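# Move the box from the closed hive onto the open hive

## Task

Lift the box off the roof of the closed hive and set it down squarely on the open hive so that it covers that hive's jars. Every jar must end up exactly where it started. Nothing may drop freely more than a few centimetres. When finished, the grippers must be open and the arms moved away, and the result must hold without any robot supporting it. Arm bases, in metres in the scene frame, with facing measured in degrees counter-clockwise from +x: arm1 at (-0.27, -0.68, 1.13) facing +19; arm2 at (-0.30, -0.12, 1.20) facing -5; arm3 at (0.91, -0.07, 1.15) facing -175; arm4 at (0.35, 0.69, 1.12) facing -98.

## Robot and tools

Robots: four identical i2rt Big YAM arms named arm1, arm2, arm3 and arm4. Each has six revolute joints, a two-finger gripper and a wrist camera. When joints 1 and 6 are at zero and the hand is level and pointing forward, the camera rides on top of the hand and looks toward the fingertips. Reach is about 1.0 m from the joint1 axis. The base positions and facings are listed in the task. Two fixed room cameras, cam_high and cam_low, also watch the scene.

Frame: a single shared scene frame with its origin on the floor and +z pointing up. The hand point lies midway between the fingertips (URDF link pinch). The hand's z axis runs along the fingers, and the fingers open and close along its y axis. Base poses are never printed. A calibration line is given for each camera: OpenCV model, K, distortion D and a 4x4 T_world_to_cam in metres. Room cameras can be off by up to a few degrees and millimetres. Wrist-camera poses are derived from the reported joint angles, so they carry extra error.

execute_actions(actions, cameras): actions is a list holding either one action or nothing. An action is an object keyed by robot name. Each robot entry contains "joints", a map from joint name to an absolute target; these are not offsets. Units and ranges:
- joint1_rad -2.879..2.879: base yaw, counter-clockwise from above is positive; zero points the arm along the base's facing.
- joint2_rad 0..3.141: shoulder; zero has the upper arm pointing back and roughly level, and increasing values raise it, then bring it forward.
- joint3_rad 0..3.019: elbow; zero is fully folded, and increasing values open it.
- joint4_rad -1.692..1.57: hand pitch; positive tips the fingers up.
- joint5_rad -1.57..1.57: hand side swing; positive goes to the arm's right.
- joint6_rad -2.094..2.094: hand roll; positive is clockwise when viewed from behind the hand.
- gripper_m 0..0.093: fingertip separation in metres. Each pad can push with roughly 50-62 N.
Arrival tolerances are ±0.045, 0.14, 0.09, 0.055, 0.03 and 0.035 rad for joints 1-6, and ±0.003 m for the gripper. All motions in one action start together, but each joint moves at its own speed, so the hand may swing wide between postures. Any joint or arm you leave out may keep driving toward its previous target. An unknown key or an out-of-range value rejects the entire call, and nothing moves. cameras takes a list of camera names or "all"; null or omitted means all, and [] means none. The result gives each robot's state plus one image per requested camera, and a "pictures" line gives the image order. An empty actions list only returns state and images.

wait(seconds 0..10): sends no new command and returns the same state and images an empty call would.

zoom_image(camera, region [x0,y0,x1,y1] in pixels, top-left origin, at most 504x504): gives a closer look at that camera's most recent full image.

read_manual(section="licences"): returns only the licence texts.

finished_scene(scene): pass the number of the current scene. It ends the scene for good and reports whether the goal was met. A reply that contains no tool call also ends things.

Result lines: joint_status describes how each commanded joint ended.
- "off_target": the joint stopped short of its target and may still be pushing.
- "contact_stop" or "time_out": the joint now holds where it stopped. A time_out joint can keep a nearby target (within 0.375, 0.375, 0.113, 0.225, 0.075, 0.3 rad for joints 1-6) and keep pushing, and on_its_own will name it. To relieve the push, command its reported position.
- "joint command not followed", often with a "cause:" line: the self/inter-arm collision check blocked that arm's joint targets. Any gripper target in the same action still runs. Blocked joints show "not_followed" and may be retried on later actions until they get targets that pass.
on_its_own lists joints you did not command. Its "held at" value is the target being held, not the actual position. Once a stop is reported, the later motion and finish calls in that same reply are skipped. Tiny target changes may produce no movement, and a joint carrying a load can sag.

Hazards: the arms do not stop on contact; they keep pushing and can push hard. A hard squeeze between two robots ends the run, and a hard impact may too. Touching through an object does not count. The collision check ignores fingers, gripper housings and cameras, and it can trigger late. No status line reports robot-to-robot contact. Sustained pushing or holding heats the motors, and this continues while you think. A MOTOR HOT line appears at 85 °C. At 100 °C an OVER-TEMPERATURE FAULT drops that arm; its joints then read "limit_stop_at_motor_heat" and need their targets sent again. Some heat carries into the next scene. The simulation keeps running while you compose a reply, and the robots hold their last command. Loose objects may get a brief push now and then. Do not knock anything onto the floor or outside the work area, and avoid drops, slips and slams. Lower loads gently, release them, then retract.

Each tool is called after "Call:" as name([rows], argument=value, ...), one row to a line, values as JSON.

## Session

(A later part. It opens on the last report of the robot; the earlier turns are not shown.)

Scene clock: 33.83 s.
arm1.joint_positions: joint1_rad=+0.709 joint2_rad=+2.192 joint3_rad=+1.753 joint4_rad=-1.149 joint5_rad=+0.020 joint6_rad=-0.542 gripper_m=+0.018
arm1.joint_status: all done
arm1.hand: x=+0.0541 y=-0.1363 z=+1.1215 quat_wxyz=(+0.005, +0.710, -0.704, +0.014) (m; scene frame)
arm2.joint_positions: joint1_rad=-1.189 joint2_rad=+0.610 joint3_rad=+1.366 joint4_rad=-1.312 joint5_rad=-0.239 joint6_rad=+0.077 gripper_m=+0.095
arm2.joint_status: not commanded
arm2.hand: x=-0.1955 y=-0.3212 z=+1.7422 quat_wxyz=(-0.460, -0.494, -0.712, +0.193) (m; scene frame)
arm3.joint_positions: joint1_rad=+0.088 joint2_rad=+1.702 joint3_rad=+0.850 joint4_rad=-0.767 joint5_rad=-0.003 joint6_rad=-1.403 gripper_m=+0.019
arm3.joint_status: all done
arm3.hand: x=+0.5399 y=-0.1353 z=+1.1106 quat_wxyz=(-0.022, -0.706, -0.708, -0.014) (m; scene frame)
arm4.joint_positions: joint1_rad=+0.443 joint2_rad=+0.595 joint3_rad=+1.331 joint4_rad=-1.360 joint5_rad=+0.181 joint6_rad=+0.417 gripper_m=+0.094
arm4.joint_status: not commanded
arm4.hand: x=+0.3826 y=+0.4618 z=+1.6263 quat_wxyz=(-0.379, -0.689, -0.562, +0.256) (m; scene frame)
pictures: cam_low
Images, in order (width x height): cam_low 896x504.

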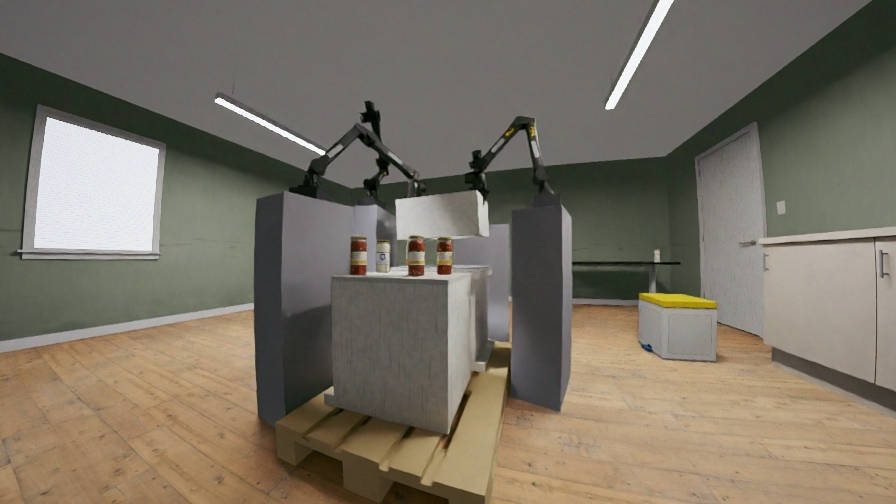

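Call:
execute_actions([
  {"arm1":{"joints":{"joint1_rad":0.61,"joint2_rad":1.82,"joint3_rad":1.38,"joint4_rad":-1.0,"joint6_rad":-0.64}},"arm3":{"joints":{"joint1_rad":0.356,"joint2_rad":1.66,"joint3_rad":1.03,"joint4_rad":-0.838,"joint6_rad":-1.128}}},
], cameras=["cam_low"])

Call:
execute_actions([
  {"arm1":{"joints":{"joint1_rad":0.425,"joint2_rad":1.6,"joint3_rad":1.05,"joint4_rad":-0.9,"joint6_rad":-0.82}},"arm3":{"joints":{"joint1_rad":0.6,"joint2_rad":1.81,"joint3_rad":1.265,"joint4_rad":-0.916,"joint6_rad":-0.883}}},
], cameras=["cam_low"])

Call:
execute_actions([
  {"arm1":{"joints":{"joint1_rad":0.155,"joint2_rad":1.44,"joint3_rad":0.83,"joint4_rad":-0.855,"joint6_rad":-1.09}},"arm3":{"joints":{"joint1_rad":0.77,"joint2_rad":2.0,"joint3_rad":1.595,"joint4_rad":-1.046,"joint6_rad":-0.714}}},
], cameras=["cam_low"])

Call:
execute_actions([
  {"arm1":{"joints":{"joint1_rad":-0.131,"joint2_rad":1.36,"joint3_rad":0.74,"joint4_rad":-0.85,"joint6_rad":-1.37}},"arm3":{"joints":{"joint1_rad":0.871,"joint2_rad":2.21,"joint3_rad":1.97,"joint4_rad":-1.209,"joint6_rad":-0.613}}},
])

Scene clock: 40.80 s.
arm1.joint_positions: joint1_rad=+0.597 joint2_rad=+1.919 joint3_rad=+1.342 joint4_rad=-0.991 joint5_rad=+0.013 joint6_rad=-0.661 gripper_m=+0.018
arm1.joint_status: all done
arm1.hand: x=+0.0500 y=-0.2581 z=+1.1398 quat_wxyz=(-0.003, +0.713, -0.701, +0.008) (m; scene frame)
arm2.joint_positions: joint1_rad=-1.189 joint2_rad=+0.610 joint3_rad=+1.366 joint4_rad=-1.312 joint5_rad=-0.239 joint6_rad=+0.077 gripper_m=+0.095
arm2.joint_status: not commanded
arm2.hand: x=-0.1955 y=-0.3212 z=+1.7422 quat_wxyz=(-0.460, -0.494, -0.712, +0.193) (m; scene frame)
arm3.joint_positions: joint1_rad=+0.365 joint2_rad=+1.727 joint3_rad=+0.957 joint4_rad=-0.826 joint5_rad=-0.002 joint6_rad=-1.139 gripper_m=+0.019
arm3.joint_status: all done
arm3.hand: x=+0.5374 y=-0.2507 z=+1.1309 quat_wxyz=(-0.012, -0.702, -0.712, -0.006) (m; scene frame)
arm4.joint_positions: joint1_rad=+0.443 joint2_rad=+0.595 joint3_rad=+1.331 joint4_rad=-1.360 joint5_rad=+0.181 joint6_rad=+0.417 gripper_m=+0.094
arm4.joint_status: not commanded
arm4.hand: x=+0.3826 y=+0.4618 z=+1.6263 quat_wxyz=(-0.379, -0.689, -0.562, +0.256) (m; scene frame)
pictures: cam_low
Images, in order (width x height): cam_low 896x504.

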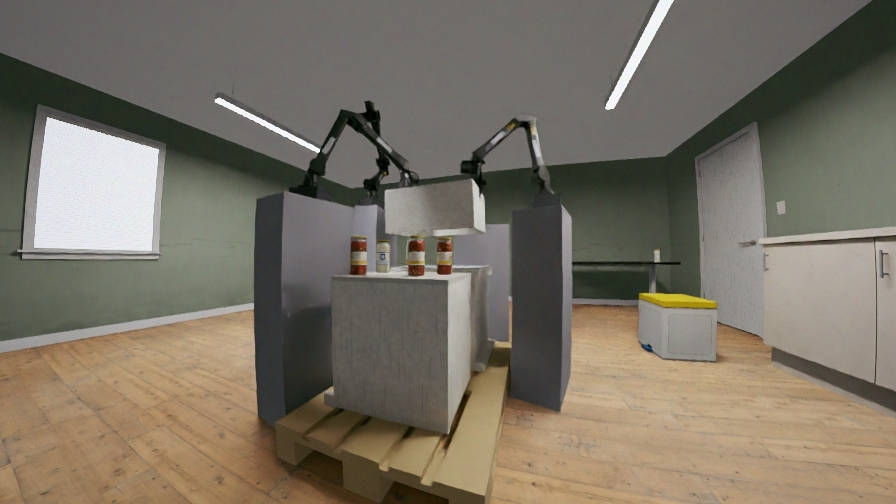

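Scene clock: 42.27 s.
arm1.joint_positions: joint1_rad=+0.422 joint2_rad=+1.694 joint3_rad=+1.005 joint4_rad=-0.889 joint5_rad=+0.006 joint6_rad=-0.843 gripper_m=+0.018
arm1.joint_status: all done
arm1.hand: x=+0.0406 y=-0.3931 z=+1.1403 quat_wxyz=(+0.003, +0.715, -0.699, +0.004) (m; scene frame)
arm2.joint_positions: joint1_rad=-1.189 joint2_rad=+0.610 joint3_rad=+1.366 joint4_rad=-1.312 joint5_rad=-0.239 joint6_rad=+0.077 gripper_m=+0.095
arm2.joint_status: not commanded
arm2.hand: x=-0.1955 y=-0.3212 z=+1.7422 quat_wxyz=(-0.460, -0.494, -0.712, +0.193) (m; scene frame)
arm3.joint_positions: joint1_rad=+0.605 joint2_rad=+1.889 joint3_rad=+1.197 joint4_rad=-0.907 joint5_rad=+0.002 joint6_rad=-0.903 gripper_m=+0.019
arm3.joint_status: all done
arm3.hand: x=+0.5314 y=-0.3824 z=+1.1305 quat_wxyz=(-0.007, -0.700, -0.714, -0.009) (m; scene frame)
arm4.joint_positions: joint1_rad=+0.443 joint2_rad=+0.595 joint3_rad=+1.331 joint4_rad=-1.360 joint5_rad=+0.181 joint6_rad=+0.417 gripper_m=+0.094
arm4.joint_status: not commanded
arm4.hand: x=+0.3826 y=+0.4618 z=+1.6263 quat_wxyz=(-0.379, -0.689, -0.562, +0.256) (m; scene frame)
pictures: cam_low
Images, in order (width x height): cam_low 896x504.

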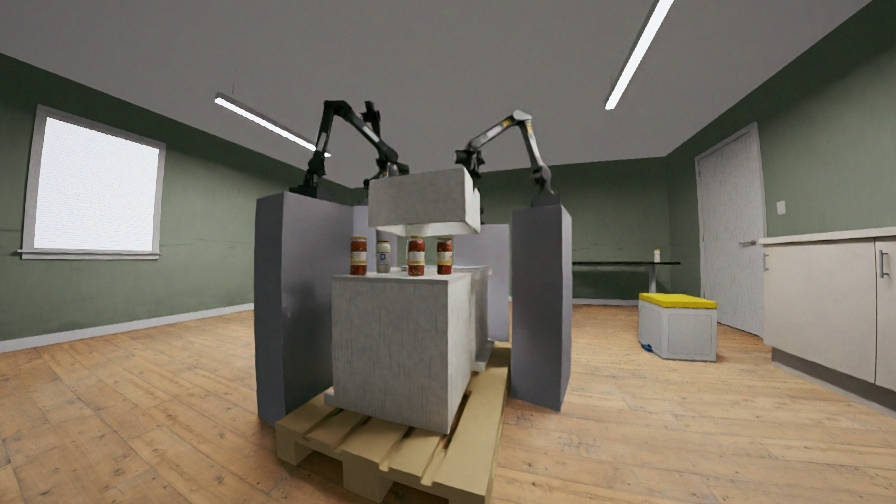

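Scene clock: 43.70 s.
arm1.joint_positions: joint1_rad=+0.153 joint2_rad=+1.524 joint3_rad=+0.785 joint4_rad=-0.842 joint5_rad=-0.002 joint6_rad=-1.114 gripper_m=+0.018
arm1.joint_status: all done
arm1.hand: x=+0.0377 y=-0.5217 z=+1.1397 quat_wxyz=(+0.004, +0.716, -0.698, -0.001) (m; scene frame)
arm2.joint_positions: joint1_rad=-1.189 joint2_rad=+0.610 joint3_rad=+1.366 joint4_rad=-1.312 joint5_rad=-0.239 joint6_rad=+0.077 gripper_m=+0.095
arm2.joint_status: not commanded
arm2.hand: x=-0.1955 y=-0.3212 z=+1.7422 quat_wxyz=(-0.460, -0.494, -0.712, +0.193) (m; scene frame)
arm3.joint_positions: joint1_rad=+0.775 joint2_rad=+2.089 joint3_rad=+1.516 joint4_rad=-1.033 joint5_rad=+0.006 joint6_rad=-0.734 gripper_m=+0.019
arm3.joint_status: all done
arm3.hand: x=+0.5314 y=-0.5093 z=+1.1258 quat_wxyz=(-0.002, -0.700, -0.714, -0.012) (m; scene frame)
arm4.joint_positions: joint1_rad=+0.443 joint2_rad=+0.595 joint3_rad=+1.331 joint4_rad=-1.360 joint5_rad=+0.181 joint6_rad=+0.417 gripper_m=+0.094
arm4.joint_status: not commanded
arm4.hand: x=+0.3826 y=+0.4618 z=+1.6263 quat_wxyz=(-0.379, -0.689, -0.562, +0.256) (m; scene frame)
pictures: cam_low
Images, in order (width x height): cam_low 896x504.

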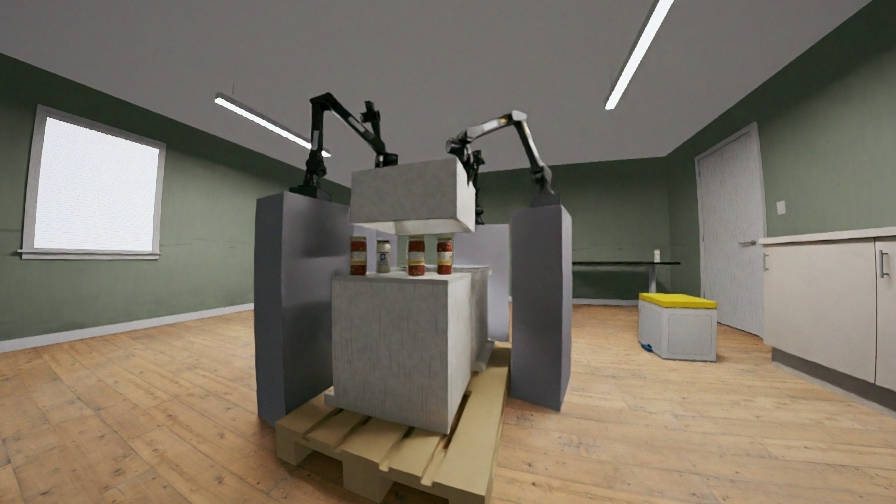

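Scene clock: 46.03 s.
arm1.joint_positions: joint1_rad=-0.133 joint2_rad=+1.443 joint3_rad=+0.691 joint4_rad=-0.836 joint5_rad=-0.005 joint6_rad=-1.393 gripper_m=+0.018
arm1.joint_status: all done
arm1.hand: x=+0.0357 y=-0.6227 z=+1.1392 quat_wxyz=(+0.005, +0.714, -0.701, -0.005) (m; scene frame)
arm2.joint_positions: joint1_rad=-1.189 joint2_rad=+0.610 joint3_rad=+1.366 joint4_rad=-1.312 joint5_rad=-0.239 joint6_rad=+0.077 gripper_m=+0.095
arm2.joint_status: not commanded
arm2.hand: x=-0.1955 y=-0.3212 z=+1.7422 quat_wxyz=(-0.460, -0.494, -0.712, +0.193) (m; scene frame)
arm3.joint_positions: joint1_rad=+0.880 joint2_rad=+2.302 joint3_rad=+1.876 joint4_rad=-1.192 joint5_rad=+0.013 joint6_rad=-0.627 gripper_m=+0.019
arm3.joint_status: joint3_rad time_out (moved +0.360 of +0.454); the others done
arm3.on_its_own: joint3_rad reads +1.876 and still pushes toward +1.970 since a time_out
arm3.hand: x=+0.5317 y=-0.6123 z=+1.1182 quat_wxyz=(+0.004, -0.701, -0.713, -0.017) (m; scene frame)
arm4.joint_positions: joint1_rad=+0.443 joint2_rad=+0.595 joint3_rad=+1.331 joint4_rad=-1.360 joint5_rad=+0.181 joint6_rad=+0.417 gripper_m=+0.094
arm4.joint_status: not commanded
arm4.hand: x=+0.3826 y=+0.4618 z=+1.6263 quat_wxyz=(-0.379, -0.689, -0.562, +0.256) (m; scene frame)
pictures: arm1_cam_wrist, arm2_cam_wrist, arm3_cam_wrist, arm4_cam_wrist, cam_high, cam_low
camera_calibration (this result's frames):
arm1_cam_wrist: T_world_to_cam=[[0.99975, 0.0207573, -0.00825561, -0.01339], [0.0216312, -0.807273, 0.589782, -1.17165], [0.00557773, -0.589813, -0.80752, 0.673516], [0, 0, 0, 1]] pos_world=[0.0349742, -0.548316, 1.23479]
arm2_cam_wrist: T_world_to_cam=[[-0.881694, -0.431498, -0.190853, 0.0224431], [-0.338723, 0.860468, -0.380606, 0.879846], [0.328453, -0.270932, -0.904828, 1.67993], [0, 0, 0, 1]] pos_world=[-0.233967, -0.292248, 1.85921]
arm3_cam_wrist: T_world_to_cam=[[-0.999394, -0.0225211, -0.0265331, 0.548165], [-0.0340097, 0.79378, 0.607253, -0.170777], [0.00738543, 0.607788, -0.794065, 1.38043], [0, 0, 0, 1]] pos_world=[0.53183, -0.691102, 1.2144]
arm4_cam_wrist: T_world_to_cam=[[-0.970678, 0.0718442, -0.229396, 0.709783], [0.141826, 0.941663, -0.305213, 0.0144728], [0.194086, -0.328798, -0.924241, 1.70378], [0, 0, 0, 1]] pos_world=[0.356237, 0.495579, 1.74195]
Images, in order (width x height): arm1_cam_wrist 504x504, arm2_cam_wrist 504x504, arm3_cam_wrist 504x504, arm4_cam_wrist 504x504, cam_high 896x504, cam_low 896x504.

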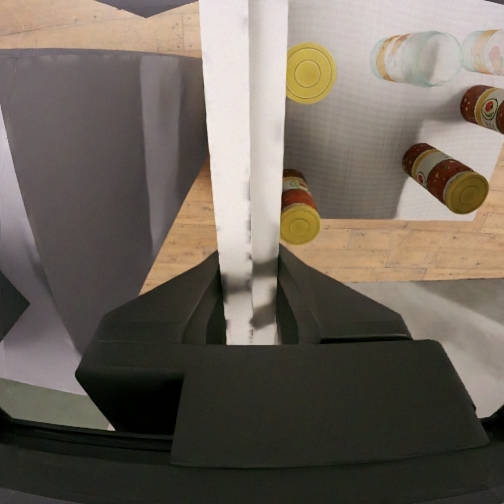

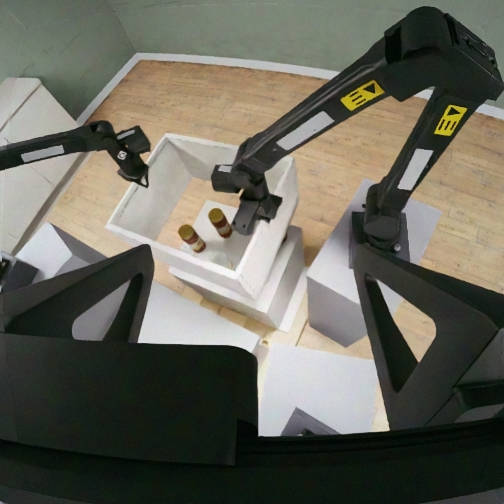

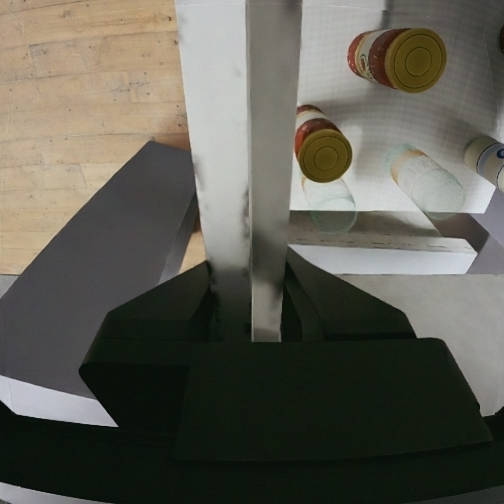

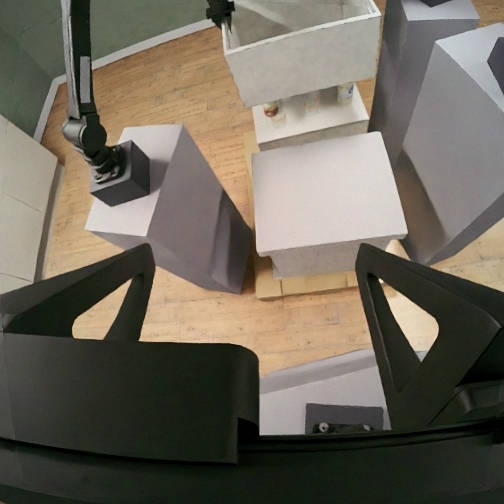

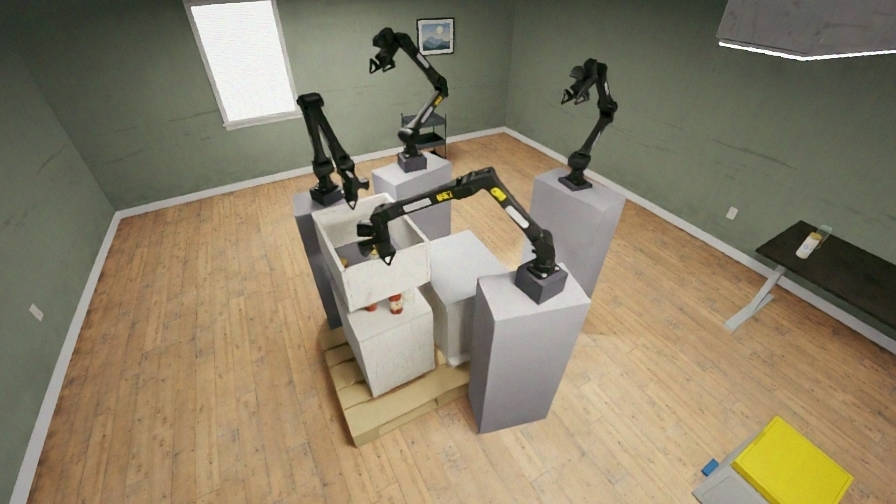

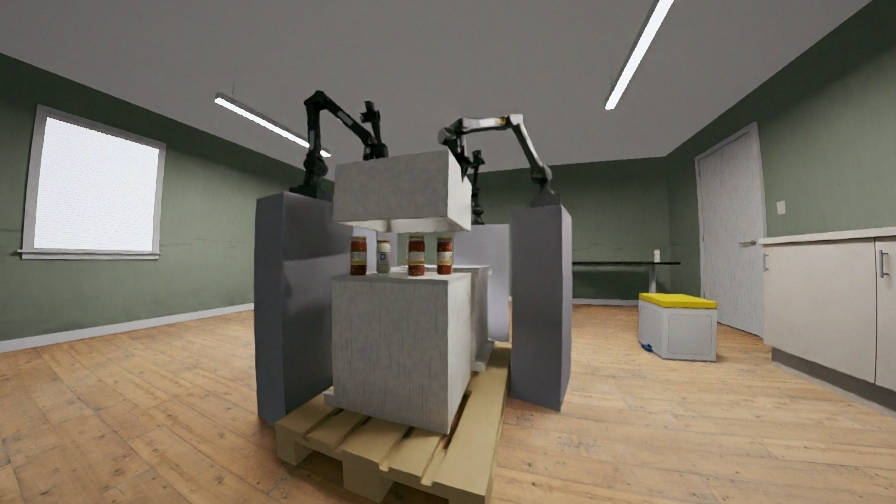

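Call:
execute_actions([
  {"arm1":{"joints":{"joint2_rad":1.69,"joint3_rad":0.67,"joint4_rad":-0.47}},"arm3":{"joints":{"joint2_rad":2.355,"joint3_rad":1.9,"joint4_rad":-1.02}}},
], cameras=["cam_low"])

Call:
execute_actions([
  {"arm1":{"joints":{"joint2_rad":2.04,"joint3_rad":0.69,"joint4_rad":-0.16}},"arm3":{"joints":{"joint2_rad":2.53,"joint3_rad":1.965,"joint4_rad":-0.891}}},
], cameras=["cam_low","cam_high","arm2_cam_wrist"])

Call:
zoom_image(camera="cam_high", region=[290, 200, 490, 400])

Call:
zoom_image(camera="cam_low", region=[310, 190, 510, 330])

Scene clock: 50.73 s.
arm1.joint_positions: joint1_rad=-0.131 joint2_rad=+1.754 joint3_rad=+0.633 joint4_rad=-0.485 joint5_rad=-0.007 joint6_rad=-1.396 gripper_m=+0.018
arm1.joint_status: all done
arm1.hand: x=+0.0350 y=-0.6221 z=+1.0316 quat_wxyz=(+0.012, +0.715, -0.699, -0.011) (m; scene frame)
arm2.joint_positions: joint1_rad=-1.189 joint2_rad=+0.610 joint3_rad=+1.366 joint4_rad=-1.312 joint5_rad=-0.239 joint6_rad=+0.077 gripper_m=+0.095
arm2.joint_status: not commanded
arm2.hand: x=-0.1955 y=-0.3212 z=+1.7422 quat_wxyz=(-0.460, -0.494, -0.712, +0.193) (m; scene frame)
arm3.joint_positions: joint1_rad=+0.877 joint2_rad=+2.473 joint3_rad=+1.848 joint4_rad=-0.994 joint5_rad=+0.026 joint6_rad=-0.635 gripper_m=+0.019
arm3.joint_status: all done
arm3.hand: x=+0.5302 y=-0.6099 z=+0.9973 quat_wxyz=(+0.010, -0.698, -0.715, -0.016) (m; scene frame)
arm4.joint_positions: joint1_rad=+0.443 joint2_rad=+0.595 joint3_rad=+1.331 joint4_rad=-1.360 joint5_rad=+0.181 joint6_rad=+0.417 gripper_m=+0.094
arm4.joint_status: not commanded
arm4.hand: x=+0.3826 y=+0.4618 z=+1.6263 quat_wxyz=(-0.379, -0.689, -0.562, +0.256) (m; scene frame)
pictures: cam_low
Images, in order (width x height): cam_low 896x504.

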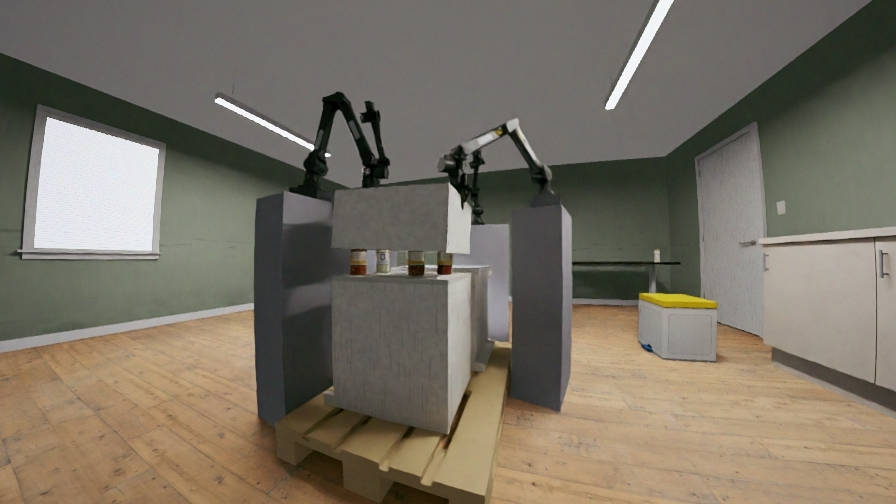

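Scene clock: 51.83 s.
arm1.joint_positions: joint1_rad=-0.129 joint2_rad=+2.096 joint3_rad=+0.668 joint4_rad=-0.171 joint5_rad=-0.007 joint6_rad=-1.394 gripper_m=+0.018
arm1.joint_status: all done
arm1.hand: x=+0.0384 y=-0.6208 z=+0.9313 quat_wxyz=(+0.008, +0.715, -0.699, -0.009) (m; scene frame)
arm2.joint_positions: joint1_rad=-1.189 joint2_rad=+0.610 joint3_rad=+1.366 joint4_rad=-1.312 joint5_rad=-0.239 joint6_rad=+0.077 gripper_m=+0.095
arm2.joint_status: not commanded
arm2.hand: x=-0.1955 y=-0.3212 z=+1.7422 quat_wxyz=(-0.460, -0.494, -0.712, +0.193) (m; scene frame)
arm3.joint_positions: joint1_rad=+0.878 joint2_rad=+2.634 joint3_rad=+1.887 joint4_rad=-0.872 joint5_rad=+0.015 joint6_rad=-0.632 gripper_m=+0.019
arm3.joint_status: all done
arm3.hand: x=+0.5351 y=-0.6089 z=+0.9045 quat_wxyz=(+0.005, -0.699, -0.715, -0.017) (m; scene frame)
arm4.joint_positions: joint1_rad=+0.443 joint2_rad=+0.595 joint3_rad=+1.331 joint4_rad=-1.360 joint5_rad=+0.181 joint6_rad=+0.417 gripper_m=+0.094
arm4.joint_status: not commanded
arm4.hand: x=+0.3826 y=+0.4618 z=+1.6263 quat_wxyz=(-0.379, -0.689, -0.562, +0.256) (m; scene frame)
pictures: arm2_cam_wrist, cam_high, cam_low
camera_calibration (this result's frames):
arm2_cam_wrist: T_world_to_cam=[[-0.881694, -0.431498, -0.190853, 0.0224431], [-0.338723, 0.860468, -0.380606, 0.879846], [0.328453, -0.270932, -0.904828, 1.67993], [0, 0, 0, 1]] pos_world=[-0.233967, -0.292248, 1.85921]
Images, in order (width x height): arm2_cam_wrist 504x504, cam_high 896x504, cam_low 896x504.

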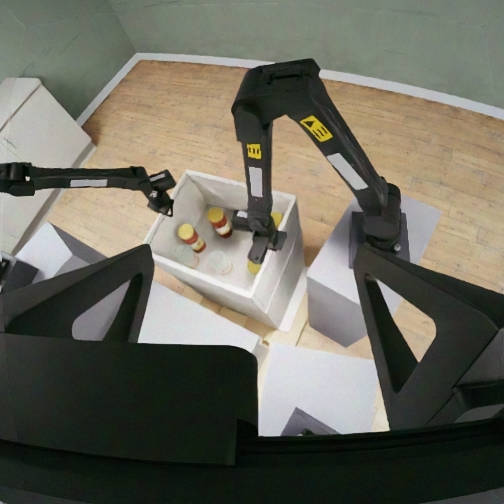

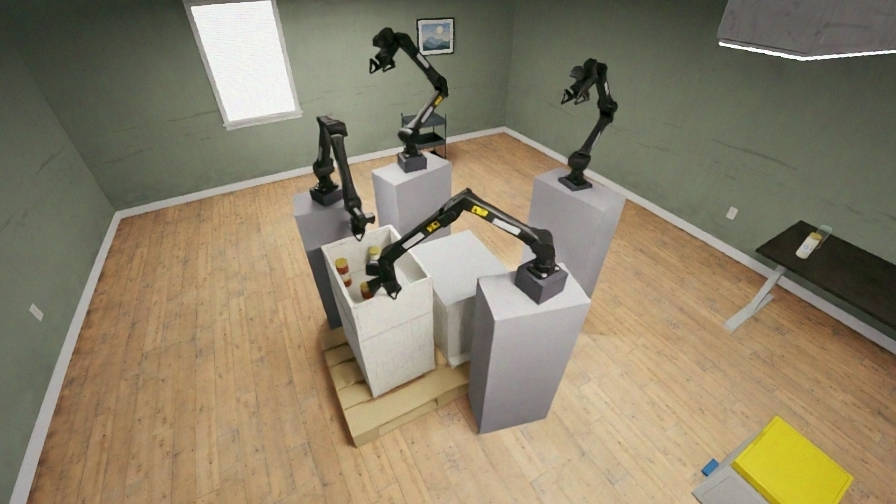

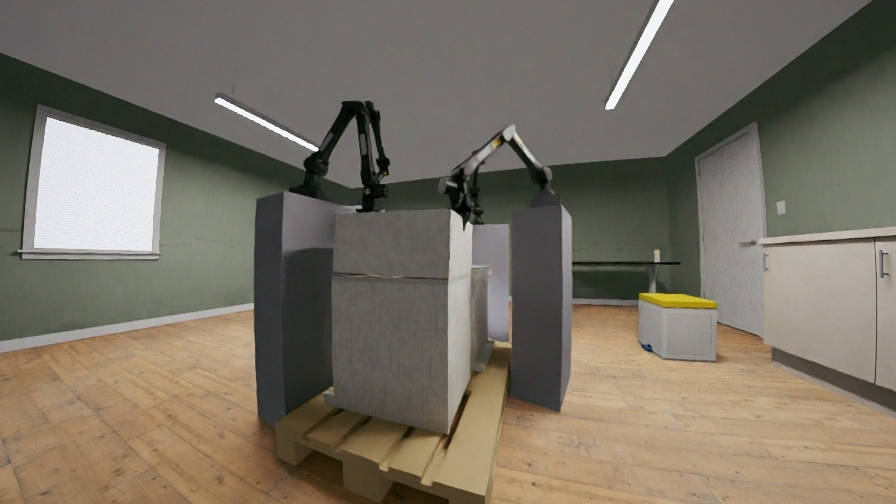

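Region (290, 200, 490, 400) of cam_high's 896x504 image, scaled by 2.520, with more detail than that image has.

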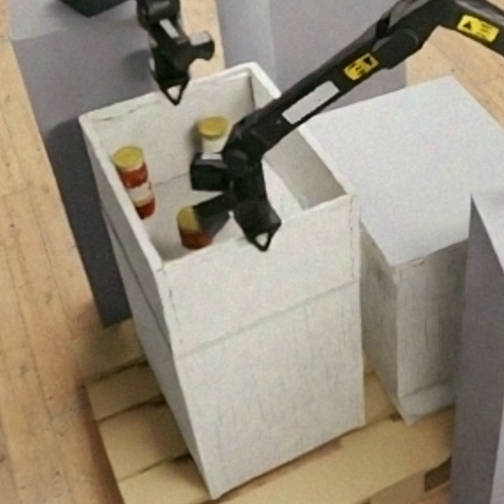

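Region (310, 190, 510, 330) of cam_low's 896x504 image, scaled by 2.520, with more detail than that image has; it fills the top 353 rows of this view, and the rest is white.

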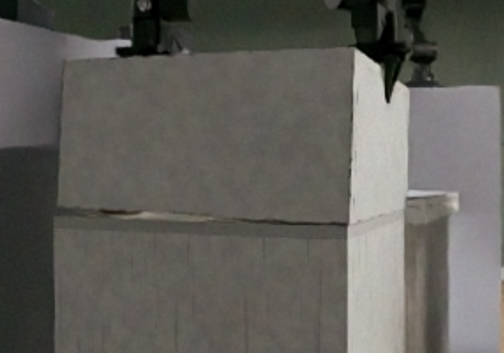

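Aligned. Settle and release.

Call:
execute_actions([
  {"arm1":{"joints":{"joint2_rad":2.13,"joint3_rad":0.68,"joint4_rad":-0.14}},"arm3":{"joints":{"joint2_rad":2.64,"joint3_rad":1.9,"joint4_rad":-0.87}}},
], cameras=[])

Call:
execute_actions([
  {"arm1":{"joints":{"gripper_m":0.05}},"arm3":{"joints":{"gripper_m":0.05}}},
], cameras=[])

Call:
execute_actions([
  {"arm1":{"joints":{"joint2_rad":1.6,"joint3_rad":0.65,"joint4_rad":-0.63}},"arm3":{"joints":{"joint2_rad":2.36,"joint3_rad":1.86,"joint4_rad":-1.1}}},
], cameras=["cam_low","cam_high"])

Call:
finished_scene(scene=2)

Scene clock: 54.70 s.
arm1.joint_positions: joint1_rad=-0.129 joint2_rad=+2.145 joint3_rad=+0.672 joint4_rad=-0.132 joint5_rad=-0.005 joint6_rad=-1.396 gripper_m=+0.018
arm1.joint_status: all done
arm1.hand: x=+0.0341 y=-0.6220 z=+0.9167 quat_wxyz=(+0.012, +0.716, -0.698, -0.010) (m; scene frame)
arm2.joint_positions: joint1_rad=-1.189 joint2_rad=+0.610 joint3_rad=+1.366 joint4_rad=-1.312 joint5_rad=-0.239 joint6_rad=+0.077 gripper_m=+0.095
arm2.joint_status: not commanded
arm2.hand: x=-0.1955 y=-0.3212 z=+1.7422 quat_wxyz=(-0.460, -0.494, -0.712, +0.193) (m; scene frame)
arm3.joint_positions: joint1_rad=+0.873 joint2_rad=+2.640 joint3_rad=+1.886 joint4_rad=-0.862 joint5_rad=+0.007 joint6_rad=-0.633 gripper_m=+0.019
arm3.joint_status: all done
arm3.hand: x=+0.5338 y=-0.6079 z=+0.9005 quat_wxyz=(+0.001, -0.701, -0.713, -0.016) (m; scene frame)
arm4.joint_positions: joint1_rad=+0.443 joint2_rad=+0.595 joint3_rad=+1.331 joint4_rad=-1.360 joint5_rad=+0.181 joint6_rad=+0.417 gripper_m=+0.094
arm4.joint_status: not commanded
arm4.hand: x=+0.3826 y=+0.4618 z=+1.6263 quat_wxyz=(-0.379, -0.689, -0.562, +0.256) (m; scene frame)
pictures: none
No camera images: the call's "cameras" was empty. Leave "cameras" out to get every camera's image.

Scene clock: 55.37 s.
arm1.joint_positions: joint1_rad=-0.129 joint2_rad=+2.144 joint3_rad=+0.673 joint4_rad=-0.132 joint5_rad=-0.002 joint6_rad=-1.378 gripper_m=+0.050
arm1.joint_status: all done
arm1.hand: x=+0.0347 y=-0.6224 z=+0.9169 quat_wxyz=(+0.012, +0.710, -0.704, -0.008) (m; scene frame)
arm2.joint_positions: joint1_rad=-1.189 joint2_rad=+0.610 joint3_rad=+1.366 joint4_rad=-1.312 joint5_rad=-0.239 joint6_rad=+0.077 gripper_m=+0.095
arm2.joint_status: not commanded
arm2.hand: x=-0.1955 y=-0.3212 z=+1.7422 quat_wxyz=(-0.460, -0.494, -0.712, +0.193) (m; scene frame)
arm3.joint_positions: joint1_rad=+0.873 joint2_rad=+2.640 joint3_rad=+1.886 joint4_rad=-0.864 joint5_rad=+0.002 joint6_rad=-0.630 gripper_m=+0.050
arm3.joint_status: all done
arm3.hand: x=+0.5347 y=-0.6080 z=+0.9005 quat_wxyz=(-0.002, -0.702, -0.712, -0.017) (m; scene frame)
arm4.joint_positions: joint1_rad=+0.443 joint2_rad=+0.595 joint3_rad=+1.331 joint4_rad=-1.360 joint5_rad=+0.181 joint6_rad=+0.417 gripper_m=+0.094
arm4.joint_status: not commanded
arm4.hand: x=+0.3826 y=+0.4618 z=+1.6263 quat_wxyz=(-0.379, -0.689, -0.562, +0.256) (m; scene frame)
pictures: none
No camera images: the call's "cameras" was empty. Leave "cameras" out to get every camera's image.

Scene clock: 56.67 s.
arm1.joint_positions: joint1_rad=-0.129 joint2_rad=+1.608 joint3_rad=+0.647 joint4_rad=-0.617 joint5_rad=-0.002 joint6_rad=-1.377 gripper_m=+0.050
arm1.joint_status: all done
arm1.hand: x=+0.0408 y=-0.6209 z=+1.0786 quat_wxyz=(+0.001, +0.710, -0.705, -0.001) (m; scene frame)
arm2.joint_positions: joint1_rad=-1.189 joint2_rad=+0.610 joint3_rad=+1.366 joint4_rad=-1.312 joint5_rad=-0.239 joint6_rad=+0.077 gripper_m=+0.095
arm2.joint_status: not commanded
arm2.hand: x=-0.1955 y=-0.3212 z=+1.7422 quat_wxyz=(-0.460, -0.494, -0.712, +0.193) (m; scene frame)
arm3.joint_positions: joint1_rad=+0.864 joint2_rad=+2.341 joint3_rad=+1.848 joint4_rad=-1.093 joint5_rad=+0.002 joint6_rad=-0.629 gripper_m=+0.050
arm3.joint_status: all done
arm3.hand: x=+0.5219 y=-0.6126 z=+1.0829 quat_wxyz=(-0.004, -0.705, -0.709, -0.002) (m; scene frame)
arm4.joint_positions: joint1_rad=+0.443 joint2_rad=+0.595 joint3_rad=+1.331 joint4_rad=-1.360 joint5_rad=+0.181 joint6_rad=+0.417 gripper_m=+0.094
arm4.joint_status: not commanded
arm4.hand: x=+0.3826 y=+0.4618 z=+1.6263 quat_wxyz=(-0.379, -0.689, -0.562, +0.256) (m; scene frame)
pictures: cam_high, cam_low
Images, in order (width x height): cam_high 896x504, cam_low 896x504.

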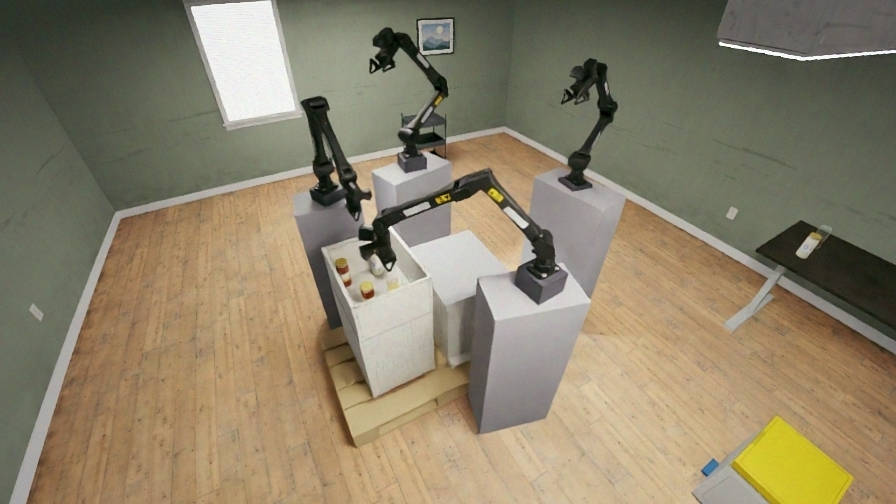

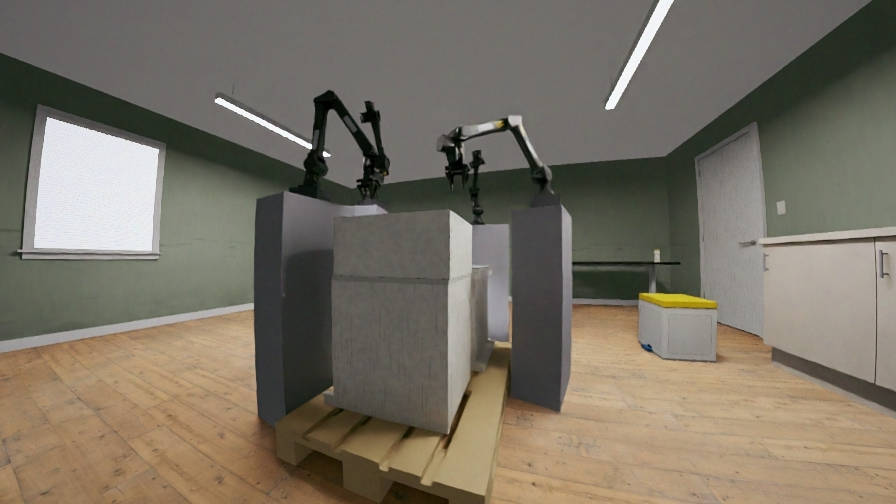

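The scene is finished: the task was done.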